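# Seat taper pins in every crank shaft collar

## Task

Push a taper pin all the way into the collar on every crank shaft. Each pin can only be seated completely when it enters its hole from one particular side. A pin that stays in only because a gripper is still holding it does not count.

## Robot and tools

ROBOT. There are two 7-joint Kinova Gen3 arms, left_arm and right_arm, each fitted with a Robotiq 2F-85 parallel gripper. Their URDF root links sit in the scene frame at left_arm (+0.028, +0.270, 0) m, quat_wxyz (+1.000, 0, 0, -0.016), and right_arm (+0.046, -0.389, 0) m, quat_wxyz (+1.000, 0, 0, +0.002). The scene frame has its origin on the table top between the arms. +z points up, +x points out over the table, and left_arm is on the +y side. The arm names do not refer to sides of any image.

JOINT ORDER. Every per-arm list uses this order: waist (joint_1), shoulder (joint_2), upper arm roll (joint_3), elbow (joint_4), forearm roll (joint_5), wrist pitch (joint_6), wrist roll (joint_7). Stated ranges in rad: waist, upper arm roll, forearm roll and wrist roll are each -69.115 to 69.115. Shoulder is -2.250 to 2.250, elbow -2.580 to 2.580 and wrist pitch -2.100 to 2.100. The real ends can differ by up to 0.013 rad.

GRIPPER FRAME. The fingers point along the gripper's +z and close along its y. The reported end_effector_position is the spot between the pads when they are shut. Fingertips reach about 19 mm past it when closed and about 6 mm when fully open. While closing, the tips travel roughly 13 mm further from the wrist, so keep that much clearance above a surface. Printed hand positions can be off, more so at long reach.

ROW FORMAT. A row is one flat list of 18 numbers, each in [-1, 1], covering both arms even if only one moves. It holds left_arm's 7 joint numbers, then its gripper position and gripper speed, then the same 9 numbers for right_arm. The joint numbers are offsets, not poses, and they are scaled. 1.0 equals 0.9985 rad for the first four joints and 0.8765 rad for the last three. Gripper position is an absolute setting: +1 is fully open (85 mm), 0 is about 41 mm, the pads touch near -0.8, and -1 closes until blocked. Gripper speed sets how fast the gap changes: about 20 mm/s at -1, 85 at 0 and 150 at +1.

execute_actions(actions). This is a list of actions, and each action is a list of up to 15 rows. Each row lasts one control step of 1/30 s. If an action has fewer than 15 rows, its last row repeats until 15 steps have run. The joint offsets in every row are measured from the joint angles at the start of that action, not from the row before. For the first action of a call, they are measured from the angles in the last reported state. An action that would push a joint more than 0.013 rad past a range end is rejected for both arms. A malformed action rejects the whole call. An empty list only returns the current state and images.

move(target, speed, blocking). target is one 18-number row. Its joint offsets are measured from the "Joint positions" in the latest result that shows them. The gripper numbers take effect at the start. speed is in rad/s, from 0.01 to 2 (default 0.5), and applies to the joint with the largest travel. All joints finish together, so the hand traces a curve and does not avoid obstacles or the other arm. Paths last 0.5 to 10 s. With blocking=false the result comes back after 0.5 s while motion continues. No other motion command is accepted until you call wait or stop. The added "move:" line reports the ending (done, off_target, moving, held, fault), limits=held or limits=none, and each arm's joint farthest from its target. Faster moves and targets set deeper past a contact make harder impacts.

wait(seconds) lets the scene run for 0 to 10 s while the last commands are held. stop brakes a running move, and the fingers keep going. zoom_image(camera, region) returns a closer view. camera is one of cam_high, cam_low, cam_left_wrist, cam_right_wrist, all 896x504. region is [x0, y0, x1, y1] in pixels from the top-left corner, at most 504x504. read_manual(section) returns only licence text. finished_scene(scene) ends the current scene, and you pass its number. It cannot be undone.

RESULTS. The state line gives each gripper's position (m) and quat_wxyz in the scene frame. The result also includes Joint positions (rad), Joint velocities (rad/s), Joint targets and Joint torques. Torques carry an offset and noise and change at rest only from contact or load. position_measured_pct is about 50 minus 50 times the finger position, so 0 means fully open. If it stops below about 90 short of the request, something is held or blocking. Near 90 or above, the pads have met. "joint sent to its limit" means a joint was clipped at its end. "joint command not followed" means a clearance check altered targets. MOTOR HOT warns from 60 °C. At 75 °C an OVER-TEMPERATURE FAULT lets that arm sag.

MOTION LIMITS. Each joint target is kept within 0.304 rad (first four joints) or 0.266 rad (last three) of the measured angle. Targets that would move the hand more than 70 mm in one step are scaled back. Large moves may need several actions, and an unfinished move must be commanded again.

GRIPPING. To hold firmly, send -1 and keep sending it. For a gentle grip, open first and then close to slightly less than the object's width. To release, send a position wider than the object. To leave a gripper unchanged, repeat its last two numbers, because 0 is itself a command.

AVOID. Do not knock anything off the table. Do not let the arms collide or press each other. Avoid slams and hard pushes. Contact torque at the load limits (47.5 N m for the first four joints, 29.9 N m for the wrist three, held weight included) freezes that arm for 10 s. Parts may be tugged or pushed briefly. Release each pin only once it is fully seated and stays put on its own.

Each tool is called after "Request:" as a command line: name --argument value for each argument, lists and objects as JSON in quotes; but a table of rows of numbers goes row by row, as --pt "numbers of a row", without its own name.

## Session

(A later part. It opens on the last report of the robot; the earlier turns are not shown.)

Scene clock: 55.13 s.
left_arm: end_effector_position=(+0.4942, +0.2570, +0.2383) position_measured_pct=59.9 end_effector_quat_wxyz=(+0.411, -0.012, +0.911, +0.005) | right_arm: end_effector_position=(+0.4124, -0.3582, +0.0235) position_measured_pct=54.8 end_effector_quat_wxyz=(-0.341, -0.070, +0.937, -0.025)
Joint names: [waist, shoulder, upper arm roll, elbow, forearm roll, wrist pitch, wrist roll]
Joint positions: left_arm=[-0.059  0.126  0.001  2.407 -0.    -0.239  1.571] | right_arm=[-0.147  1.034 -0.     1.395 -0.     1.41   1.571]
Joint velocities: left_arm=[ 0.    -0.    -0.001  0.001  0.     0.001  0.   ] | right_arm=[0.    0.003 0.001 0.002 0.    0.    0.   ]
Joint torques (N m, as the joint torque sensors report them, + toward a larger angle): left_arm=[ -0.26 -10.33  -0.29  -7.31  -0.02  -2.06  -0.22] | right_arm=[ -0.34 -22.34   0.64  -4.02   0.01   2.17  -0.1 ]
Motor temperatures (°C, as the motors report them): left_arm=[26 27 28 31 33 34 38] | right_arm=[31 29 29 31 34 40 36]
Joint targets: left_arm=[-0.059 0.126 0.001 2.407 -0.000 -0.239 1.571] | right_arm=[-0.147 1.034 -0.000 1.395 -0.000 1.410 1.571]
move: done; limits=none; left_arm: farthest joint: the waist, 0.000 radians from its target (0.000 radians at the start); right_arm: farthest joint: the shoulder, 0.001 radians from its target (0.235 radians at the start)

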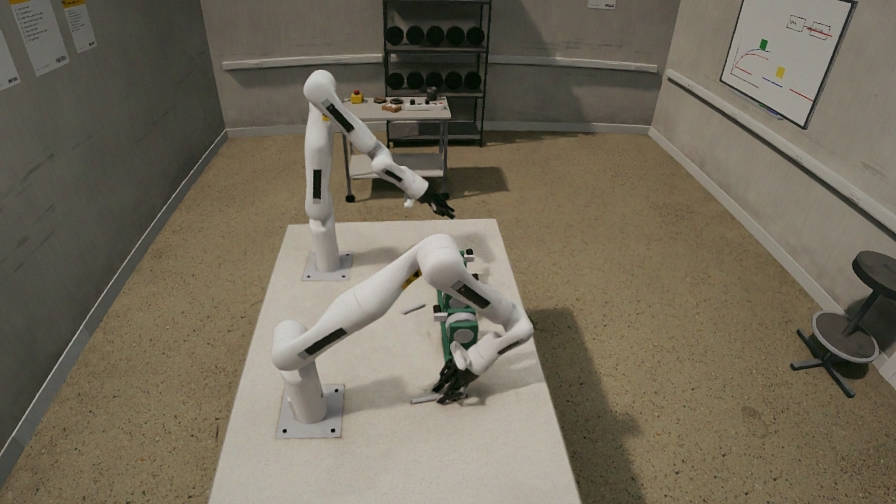

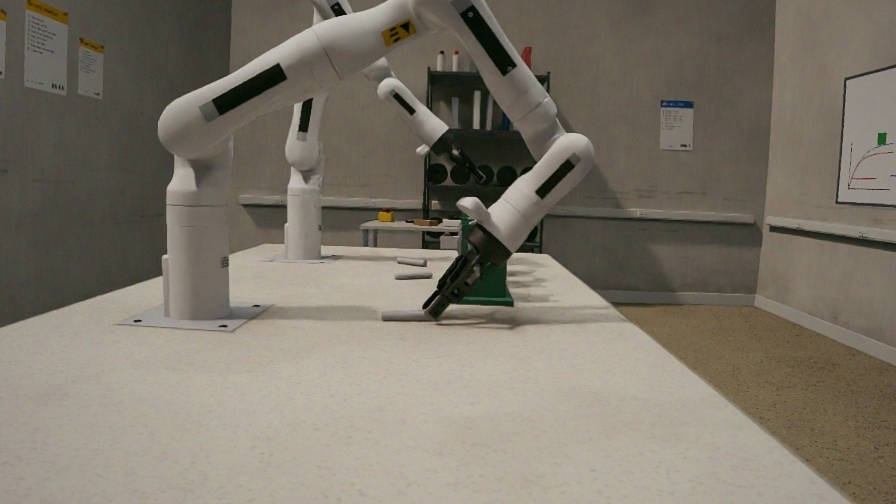

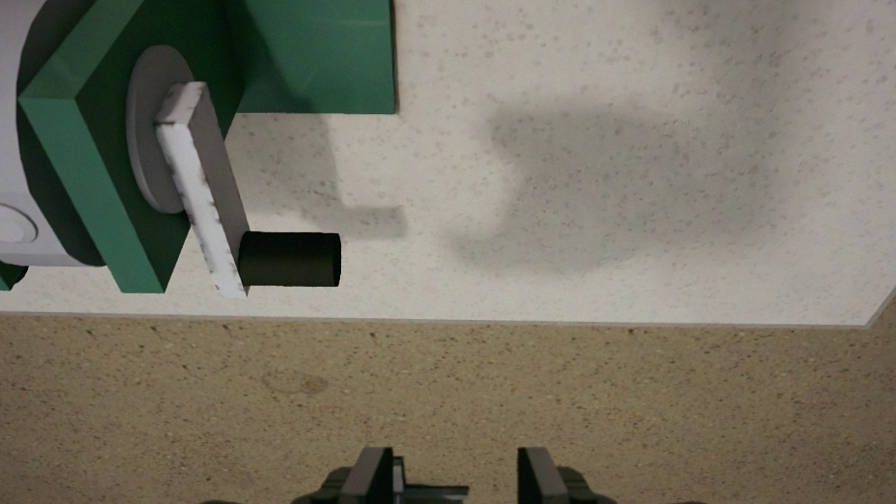

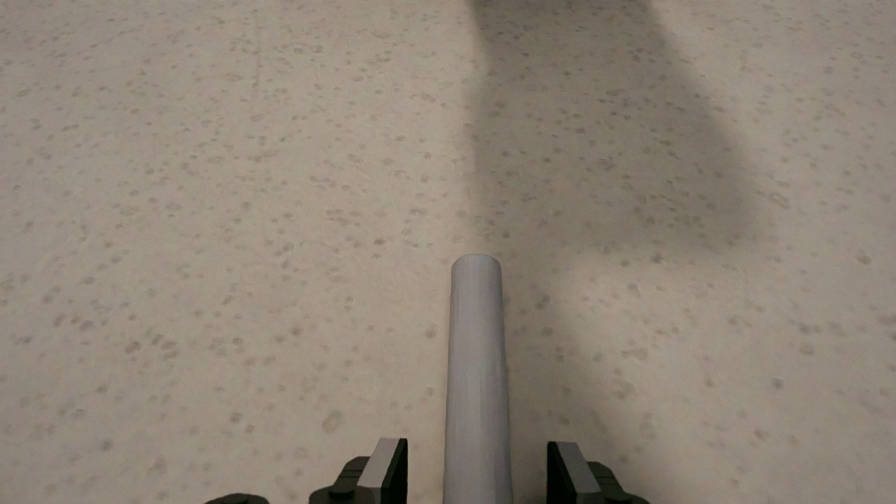

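Request:
execute_actions --actions '[[[0,0,0,0,0,0,0,-0.2,0,0,0,0,0,0,0,0,-1,0.3]]]'

Request:
move --target '[0,0,0,0,0,0,0,-0.2,0,0,-0.785,0,0.355,0,-0.833,0,-1,0.3]' --speed 1.1

Request:
move --target '[0,0,0,0,0,0,0,-0.2,0,-0.572,0,0,0.42,0,-0.989,0,-1,0.3]' --speed 1.15

Scene clock: 56.27 s.
left_arm: end_effector_position=(+0.4942, +0.2570, +0.2383) position_measured_pct=59.9 end_effector_quat_wxyz=(+0.411, -0.012, +0.911, +0.005) | right_arm: end_effector_position=(+0.4126, -0.3582, +0.0238) position_measured_pct=77.8 end_effector_quat_wxyz=(-0.340, -0.070, +0.937, -0.025)
Joint names: [waist, shoulder, upper arm roll, elbow, forearm roll, wrist pitch, wrist roll]
Joint positions: left_arm=[-0.059  0.126  0.001  2.407 -0.    -0.239  1.571] | right_arm=[-0.147  1.033 -0.     1.395 -0.     1.41   1.571]
Joint velocities: left_arm=[0.    0.001 0.001 0.001 0.    0.    0.   ] | right_arm=[ 0.     0.001 -0.     0.    -0.    -0.     0.   ]
Joint torques (N m, as the joint torque sensors report them, + toward a larger angle): left_arm=[ -0.05 -10.33  -0.09  -7.42  -0.05  -2.41  -0.03] | right_arm=[ -0.22 -21.64   0.63  -3.36   0.14   1.82  -0.1 ]
Motor temperatures (°C, as the motors report them): left_arm=[26 27 28 31 33 34 38] | right_arm=[31 29 29 31 34 40 36]
Joint targets: left_arm=[-0.059 0.126 0.001 2.407 -0.000 -0.239 1.571] | right_arm=[-0.147 1.034 -0.000 1.395 -0.000 1.410 1.571]

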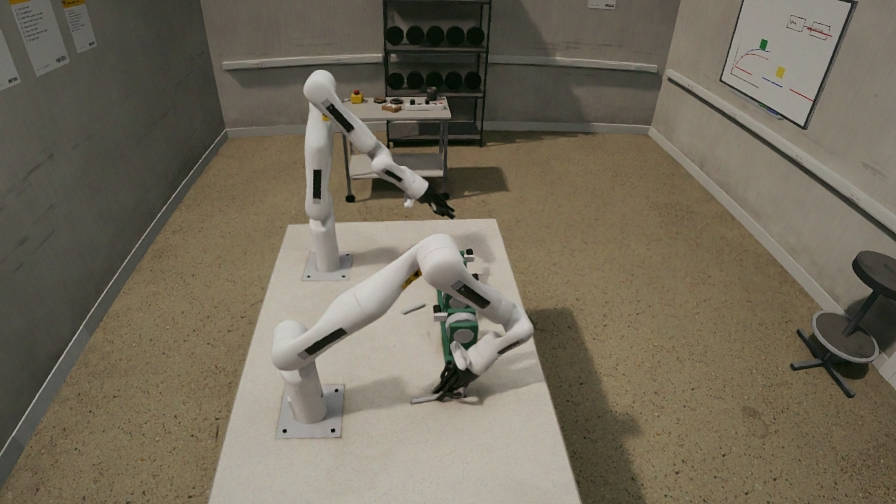

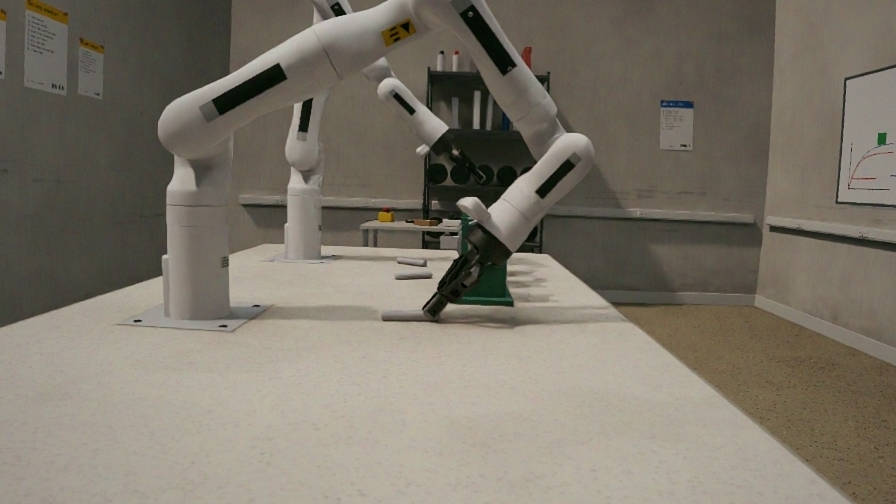

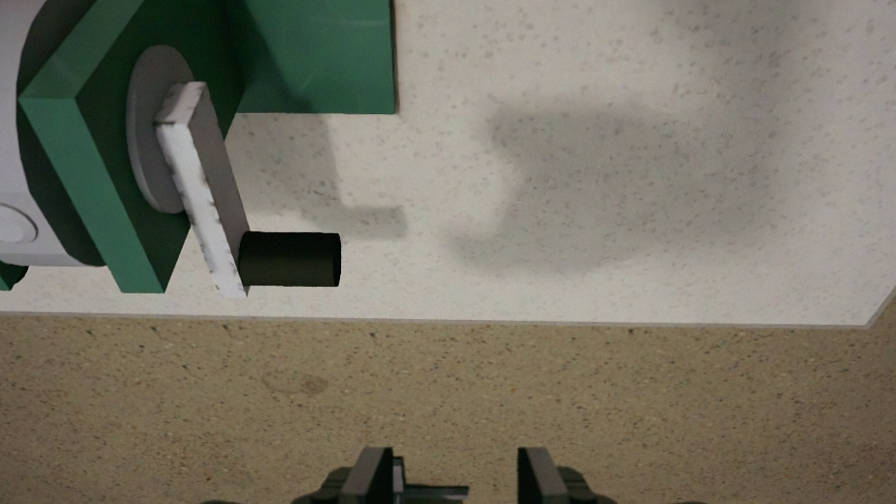

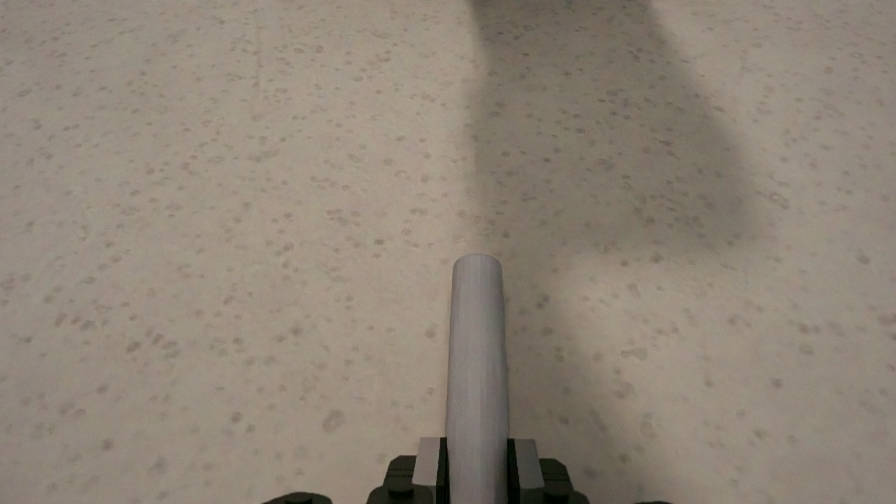

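Scene clock: 57.73 s.
left_arm: end_effector_position=(+0.4942, +0.2570, +0.2383) position_measured_pct=59.9 end_effector_quat_wxyz=(+0.411, -0.012, +0.911, +0.005) | right_arm: end_effector_position=(+0.5723, -0.3341, +0.2835) position_measured_pct=77.8 end_effector_quat_wxyz=(+0.229, -0.073, +0.971, +0.017)
Joint names: [waist, shoulder, upper arm roll, elbow, forearm roll, wrist pitch, wrist roll]
Joint positions: left_arm=[-0.059  0.126  0.001  2.407 -0.    -0.239  1.571] | right_arm=[-0.147  0.25  -0.     1.749 -0.     0.68   1.571]
Joint velocities: left_arm=[-0.001  0.    -0.001  0.    -0.     0.     0.   ] | right_arm=[-0.    -0.003 -0.002  0.001  0.    -0.     0.   ]
Joint torques (N m, as the joint torque sensors report them, + toward a larger angle): left_arm=[  0.34 -10.54  -0.03  -7.95   0.1   -2.33  -0.15] | right_arm=[ -0.02 -15.78   0.52 -10.03   0.3   -1.25  -0.2 ]
Motor temperatures (°C, as the motors report them): left_arm=[26 27 28 31 33 34 38] | right_arm=[31 29 29 31 34 40 36]
Joint targets: left_arm=[-0.059 0.126 0.001 2.407 -0.000 -0.239 1.571] | right_arm=[-0.147 0.249 -0.000 1.749 -0.000 0.680 1.571]
move: done; limits=none; left_arm: farthest joint: the waist, 0.000 radians from its target (0.000 radians at the start); right_arm: farthest joint: the shoulder, 0.001 radians from its target (0.784 radians at the start)

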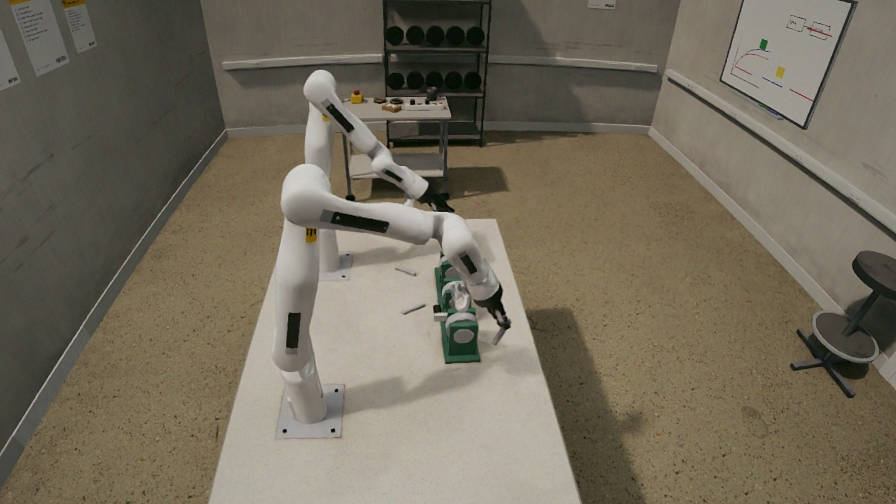

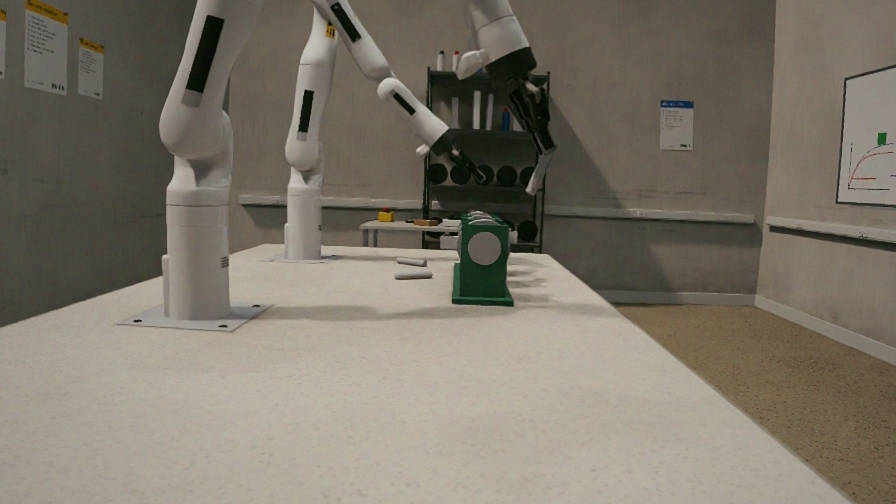

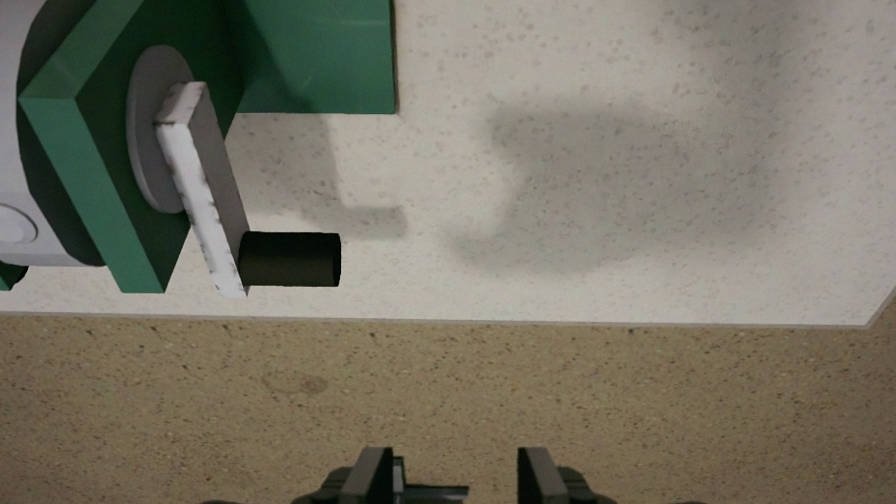

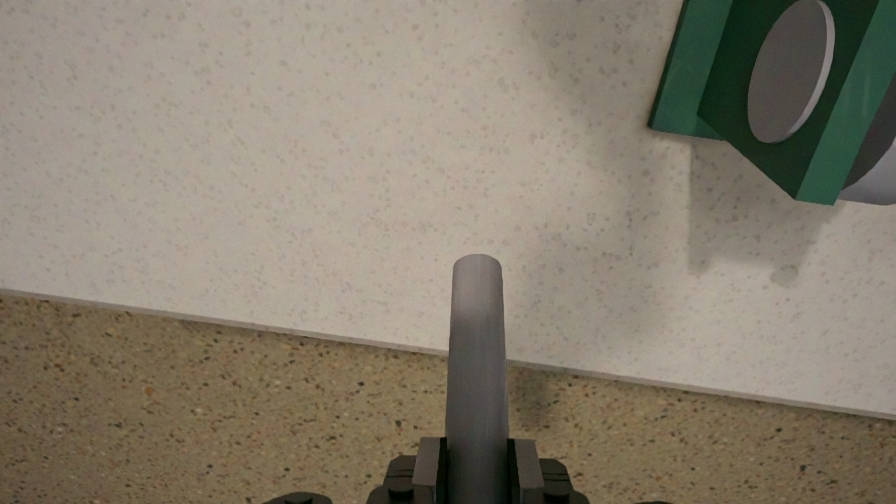

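Scene clock: 59.20 s.
left_arm: end_effector_position=(+0.4942, +0.2570, +0.2383) position_measured_pct=59.9 end_effector_quat_wxyz=(+0.411, -0.012, +0.911, +0.005) | right_arm: end_effector_position=(+0.4810, -0.0390, +0.2659) position_measured_pct=77.8 end_effector_quat_wxyz=(+0.411, -0.317, +0.841, +0.155)
Joint names: [waist, shoulder, upper arm roll, elbow, forearm roll, wrist pitch, wrist roll]
Joint positions: left_arm=[-0.059  0.126  0.001  2.407 -0.    -0.239  1.571] | right_arm=[-0.718  0.25  -0.     2.168 -0.    -0.187  1.571]
Joint velocities: left_arm=[ 0.001  0.    -0.001  0.    -0.    -0.001 -0.   ] | right_arm=[-0.003  0.     0.001  0.002 -0.     0.001 -0.   ]
Joint torques (N m, as the joint torque sensors report them, + toward a larger angle): left_arm=[-0.23 -9.9  -0.55 -8.01 -0.01 -2.46  0.21] | right_arm=[ -0.14 -15.13   0.5   -8.43   0.13  -2.64   0.  ]
Motor temperatures (°C, as the motors report them): left_arm=[26 27 28 31 33 34 38] | right_arm=[31 29 29 31 34 40 36]
Joint targets: left_arm=[-0.059 0.126 0.001 2.407 -0.000 -0.239 1.571] | right_arm=[-0.718 0.250 -0.000 2.168 -0.000 -0.187 1.571]
move: done; limits=none; left_arm: farthest joint: the waist, 0.000 radians from its target (0.000 radians at the start); right_arm: farthest joint: the waist, 0.000 radians from its target (0.571 radians at the start)

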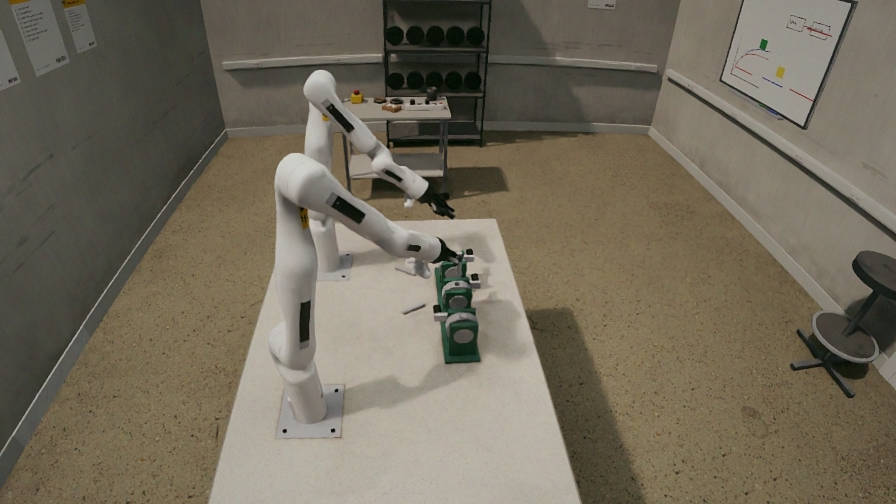

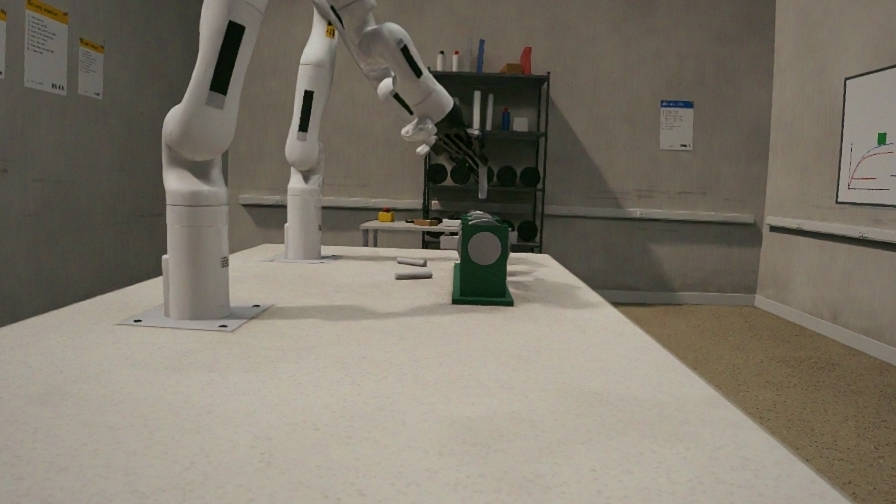

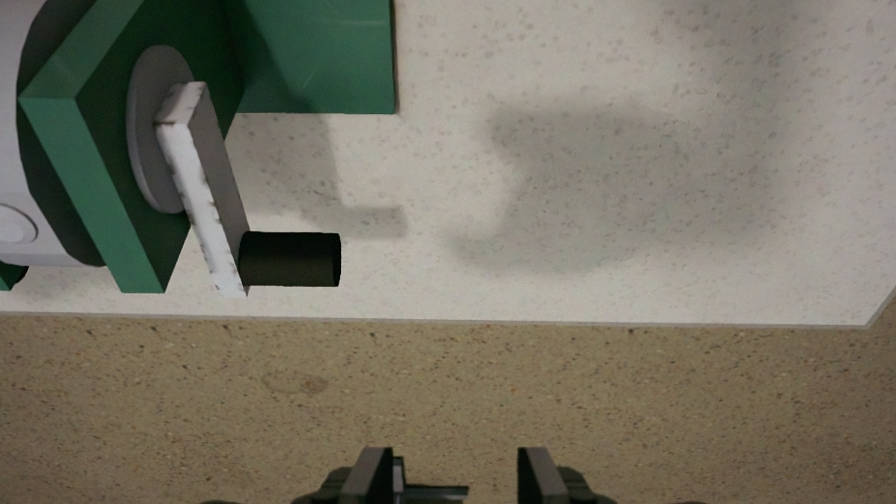

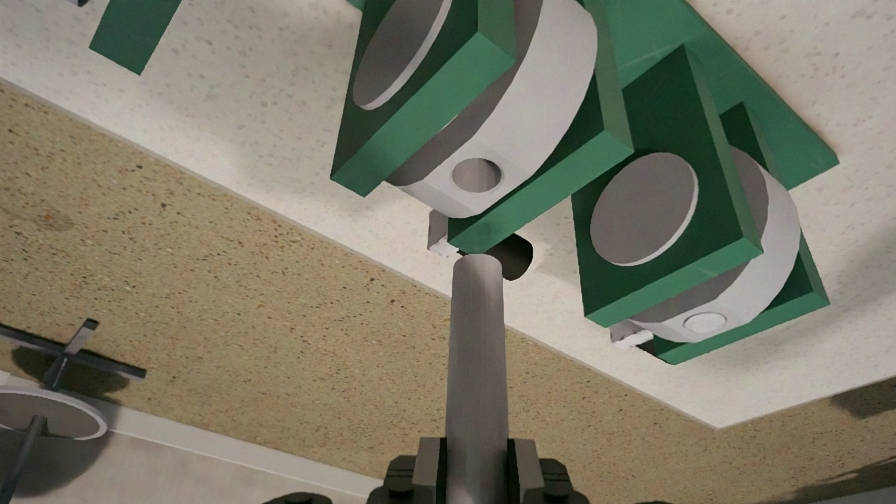

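Request:
execute_actions --actions '[]'

Scene clock: 59.93 s.
left_arm: end_effector_position=(+0.4942, +0.2570, +0.2383) position_measured_pct=59.9 end_effector_quat_wxyz=(+0.411, -0.012, +0.911, +0.005) | right_arm: end_effector_position=(+0.4809, -0.0389, +0.2659) position_measured_pct=77.8 end_effector_quat_wxyz=(+0.411, -0.317, +0.840, +0.155)
Joint names: [waist, shoulder, upper arm roll, elbow, forearm roll, wrist pitch, wrist roll]
Joint positions: left_arm=[-0.059  0.126  0.001  2.407 -0.    -0.239  1.571] | right_arm=[-0.718  0.25  -0.     2.168 -0.    -0.187  1.571]
Joint velocities: left_arm=[ 0.    -0.    -0.     0.    -0.     0.002  0.001] | right_arm=[ 0.     0.001  0.     0.    -0.     0.001  0.   ]
Joint torques (N m, as the joint torque sensors report them, + toward a larger angle): left_arm=[ -0.46 -10.16  -0.28  -7.3   -0.07  -2.62  -0.02] | right_arm=[ -0.22 -14.63   0.14  -8.66  -0.01  -2.52  -0.11]
Motor temperatures (°C, as the motors report them): left_arm=[26 27 28 31 33 34 38] | right_arm=[31 29 29 31 34 40 36]
Joint targets: left_arm=[-0.059 0.126 0.001 2.407 -0.000 -0.239 1.571] | right_arm=[-0.718 0.250 -0.000 2.168 -0.000 -0.187 1.571]

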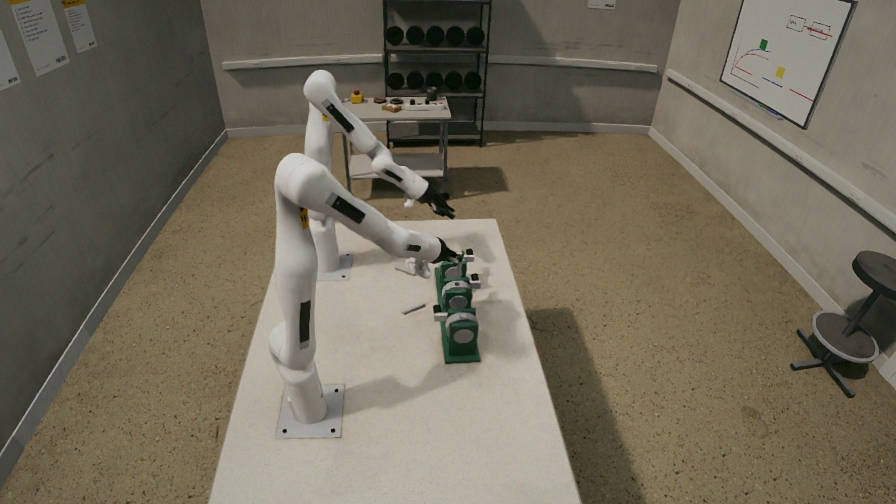

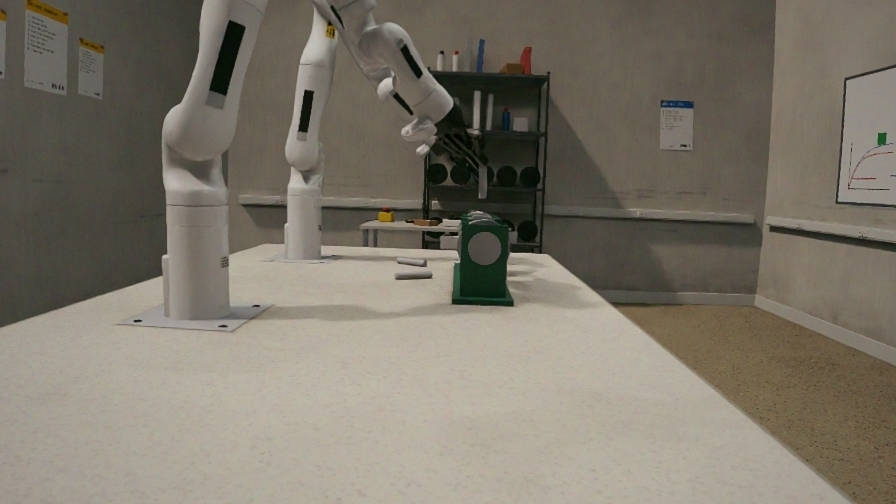

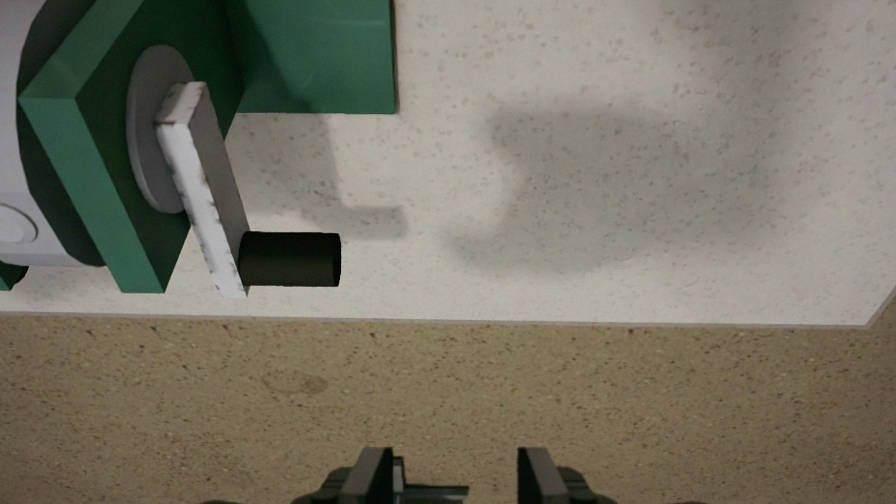

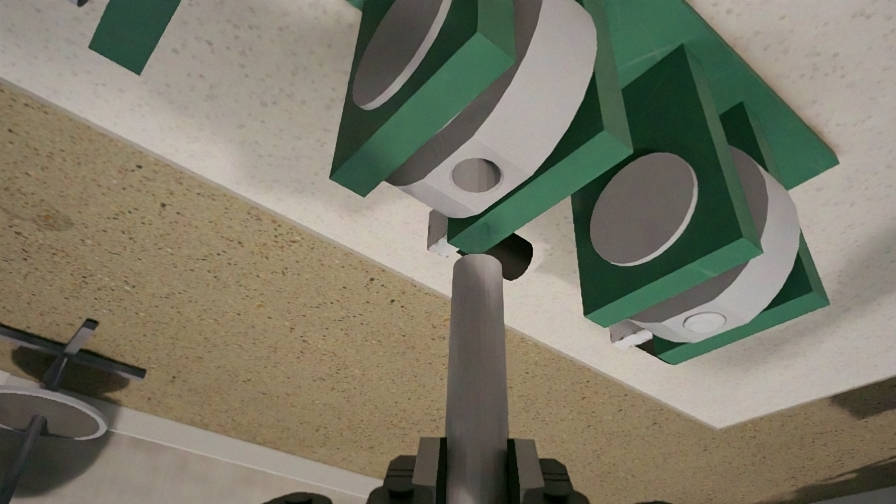

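Request:
move --target '[0,0,0,0,0,0,0,-0.2,0,0,0.064,0,0.024,0,-0.067,0,-1,0]' --speed 0.3

Request:
zoom_image --camera "cam_low" --region '[440,150,530,240]'

Scene clock: 61.10 s.
left_arm: end_effector_position=(+0.4942, +0.2570, +0.2383) position_measured_pct=59.9 end_effector_quat_wxyz=(+0.411, -0.012, +0.911, +0.005) | right_arm: end_effector_position=(+0.4800, -0.0398, +0.2342) position_measured_pct=77.8 end_effector_quat_wxyz=(+0.399, -0.319, +0.846, +0.151)
Joint names: [waist, shoulder, upper arm roll, elbow, forearm roll, wrist pitch, wrist roll]
Joint positions: left_arm=[-0.059  0.126  0.001  2.407 -0.    -0.239  1.571] | right_arm=[-0.718  0.313 -0.     2.192 -0.    -0.246  1.571]
Joint velocities: left_arm=[ 0.    -0.     0.001  0.    -0.     0.001  0.   ] | right_arm=[ 0.     0.003  0.002 -0.     0.     0.001 -0.   ]
Joint torques (N m, as the joint torque sensors report them, + toward a larger angle): left_arm=[ -0.33 -10.63   0.03  -7.66  -0.39  -2.53  -0.2 ] | right_arm=[ -0.2  -15.03   0.1   -7.9    0.24  -2.36  -0.12]
Motor temperatures (°C, as the motors report them): left_arm=[26 27 28 31 33 34 38] | right_arm=[31 29 29 31 34 40 36]
Joint targets: left_arm=[-0.059 0.126 0.001 2.407 -0.000 -0.239 1.571] | right_arm=[-0.718 0.314 -0.000 2.192 -0.000 -0.246 1.571]
move: done; limits=none; left_arm: farthest joint: the waist, 0.000 radians from its target (0.000 radians at the start); right_arm: farthest joint: the shoulder, 0.001 radians from its target (0.064 radians at the start)

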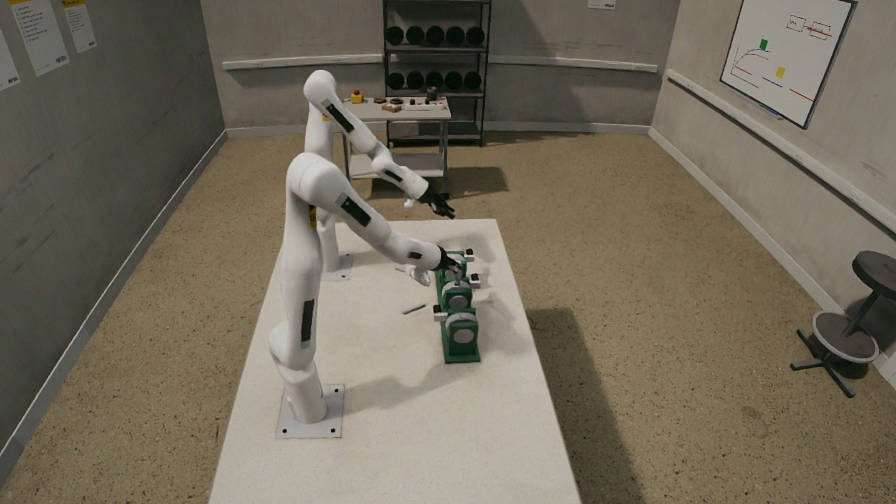

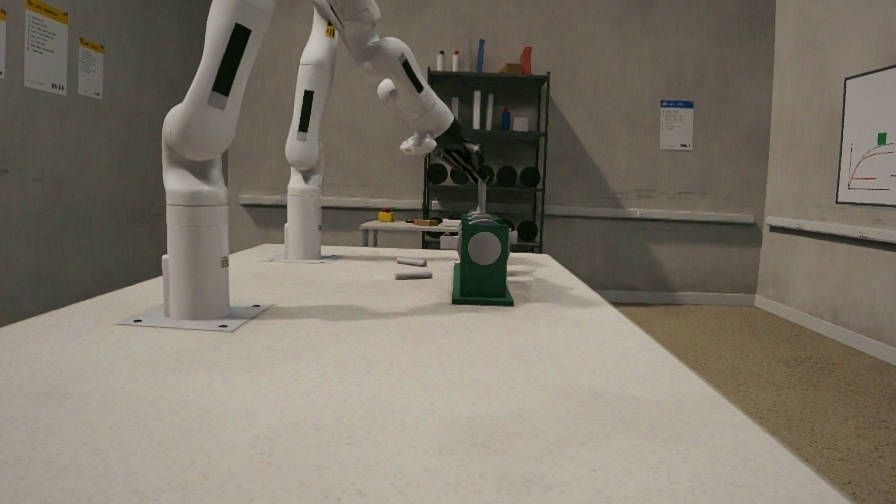

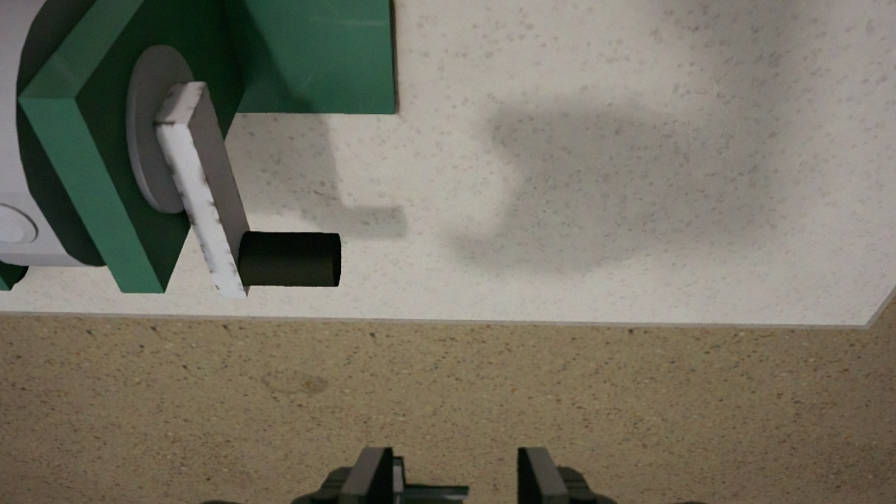

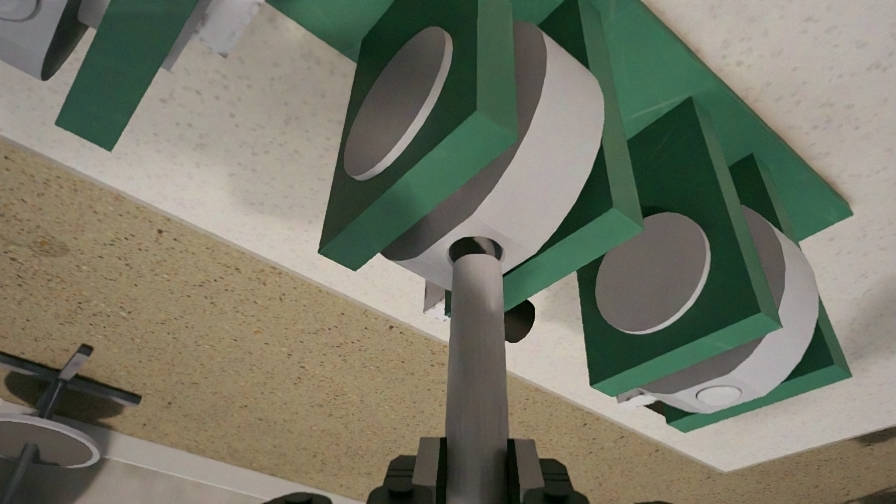

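Region (440, 150, 530, 240) of cam_low's 896x504 image, scaled by 5.600, with more detail than that image has.

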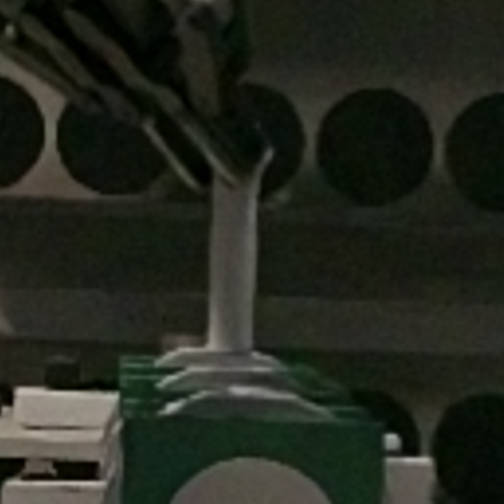

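Request:
move --target '[0,0,0,0,0,0,0,-0.2,0,0,0.025,0,0.013,0,-0.043,0,-1,0]' --speed 0.1

Request:
zoom_image --camera "cam_right_wrist" --region '[415,210,535,330]'

Scene clock: 62.30 s.
left_arm: end_effector_position=(+0.4942, +0.2570, +0.2383) position_measured_pct=59.9 end_effector_quat_wxyz=(+0.411, -0.012, +0.911, +0.005) | right_arm: end_effector_position=(+0.4802, -0.0397, +0.2241) position_measured_pct=77.8 end_effector_quat_wxyz=(+0.399, -0.319, +0.846, +0.151)
Joint names: [waist, shoulder, upper arm roll, elbow, forearm roll, wrist pitch, wrist roll]
Joint positions: left_arm=[-0.059  0.126  0.001  2.407 -0.    -0.239  1.571] | right_arm=[-0.718  0.338  0.     2.205 -0.    -0.283  1.571]
Joint velocities: left_arm=[-0.     0.    -0.002 -0.     0.    -0.001 -0.   ] | right_arm=[ 0.     0.002  0.001  0.     0.    -0.001  0.   ]
Joint torques (N m, as the joint torque sensors report them, + toward a larger angle): left_arm=[ -0.21 -10.01  -0.4   -7.55   0.05  -2.44  -0.27] | right_arm=[  0.14 -15.25   0.19  -7.13   0.05  -2.4    0.24]
Motor temperatures (°C, as the motors report them): left_arm=[26 27 28 31 33 34 38] | right_arm=[31 29 29 31 34 40 36]
Joint targets: left_arm=[-0.059 0.126 0.001 2.407 -0.000 -0.239 1.571] | right_arm=[-0.718 0.338 -0.000 2.205 -0.000 -0.283 1.571]
move: done; limits=none; left_arm: farthest joint: the waist, 0.000 radians from its target (0.000 radians at the start); right_arm: farthest joint: the waist, 0.000 radians from its target (0.000 radians at the start)

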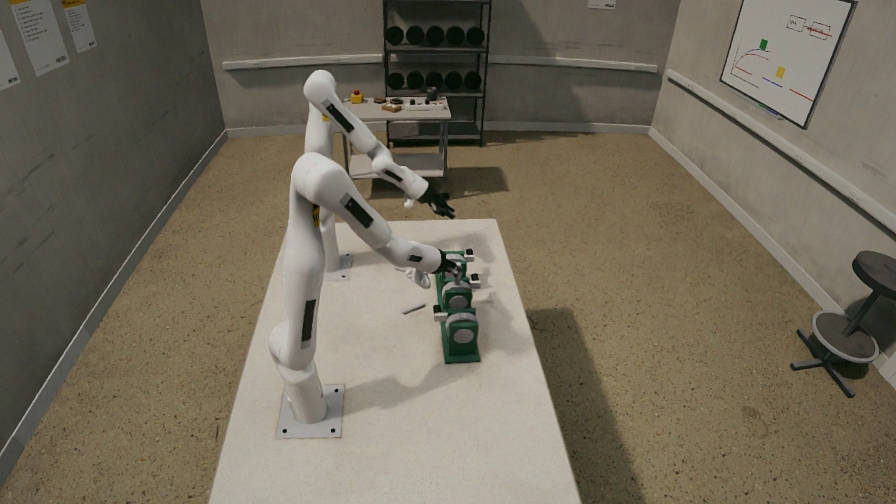

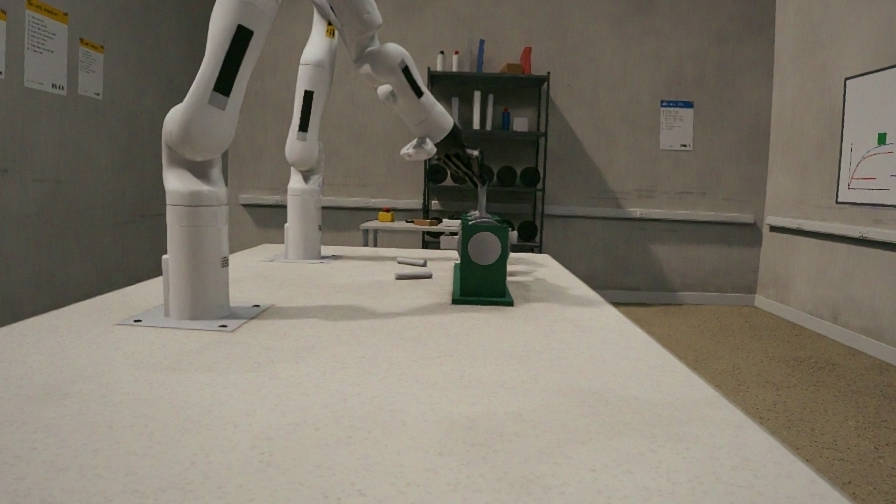

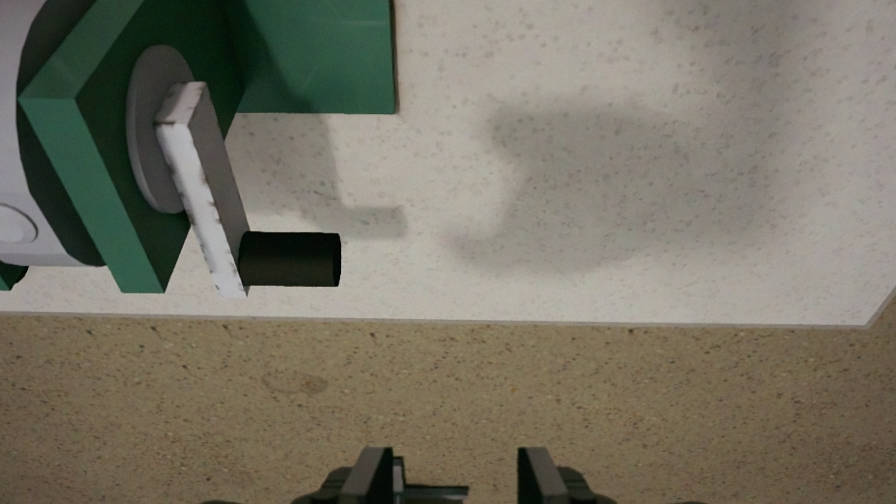

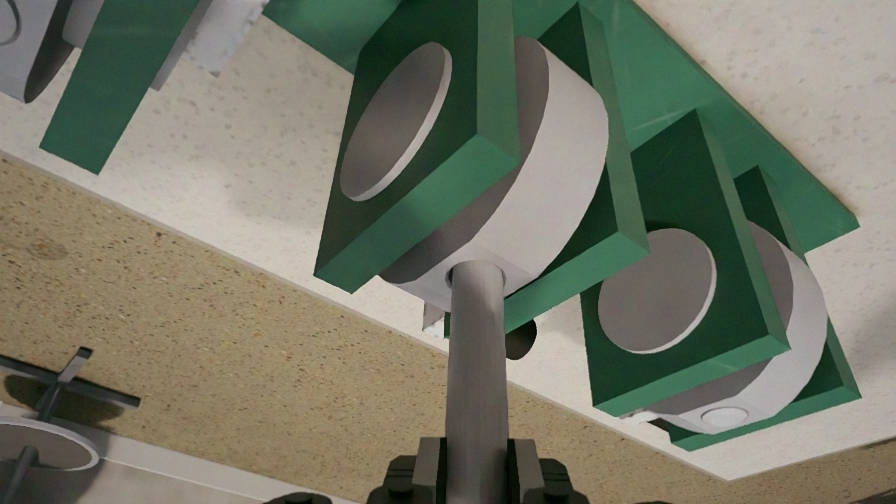

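Region (415, 210, 535, 330) of cam_right_wrist's 896x504 image, scaled by 4.200.

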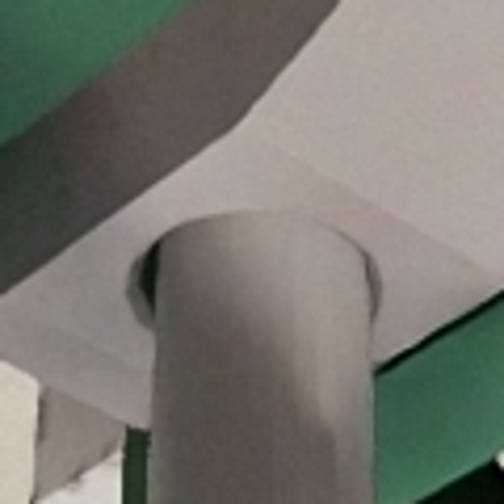

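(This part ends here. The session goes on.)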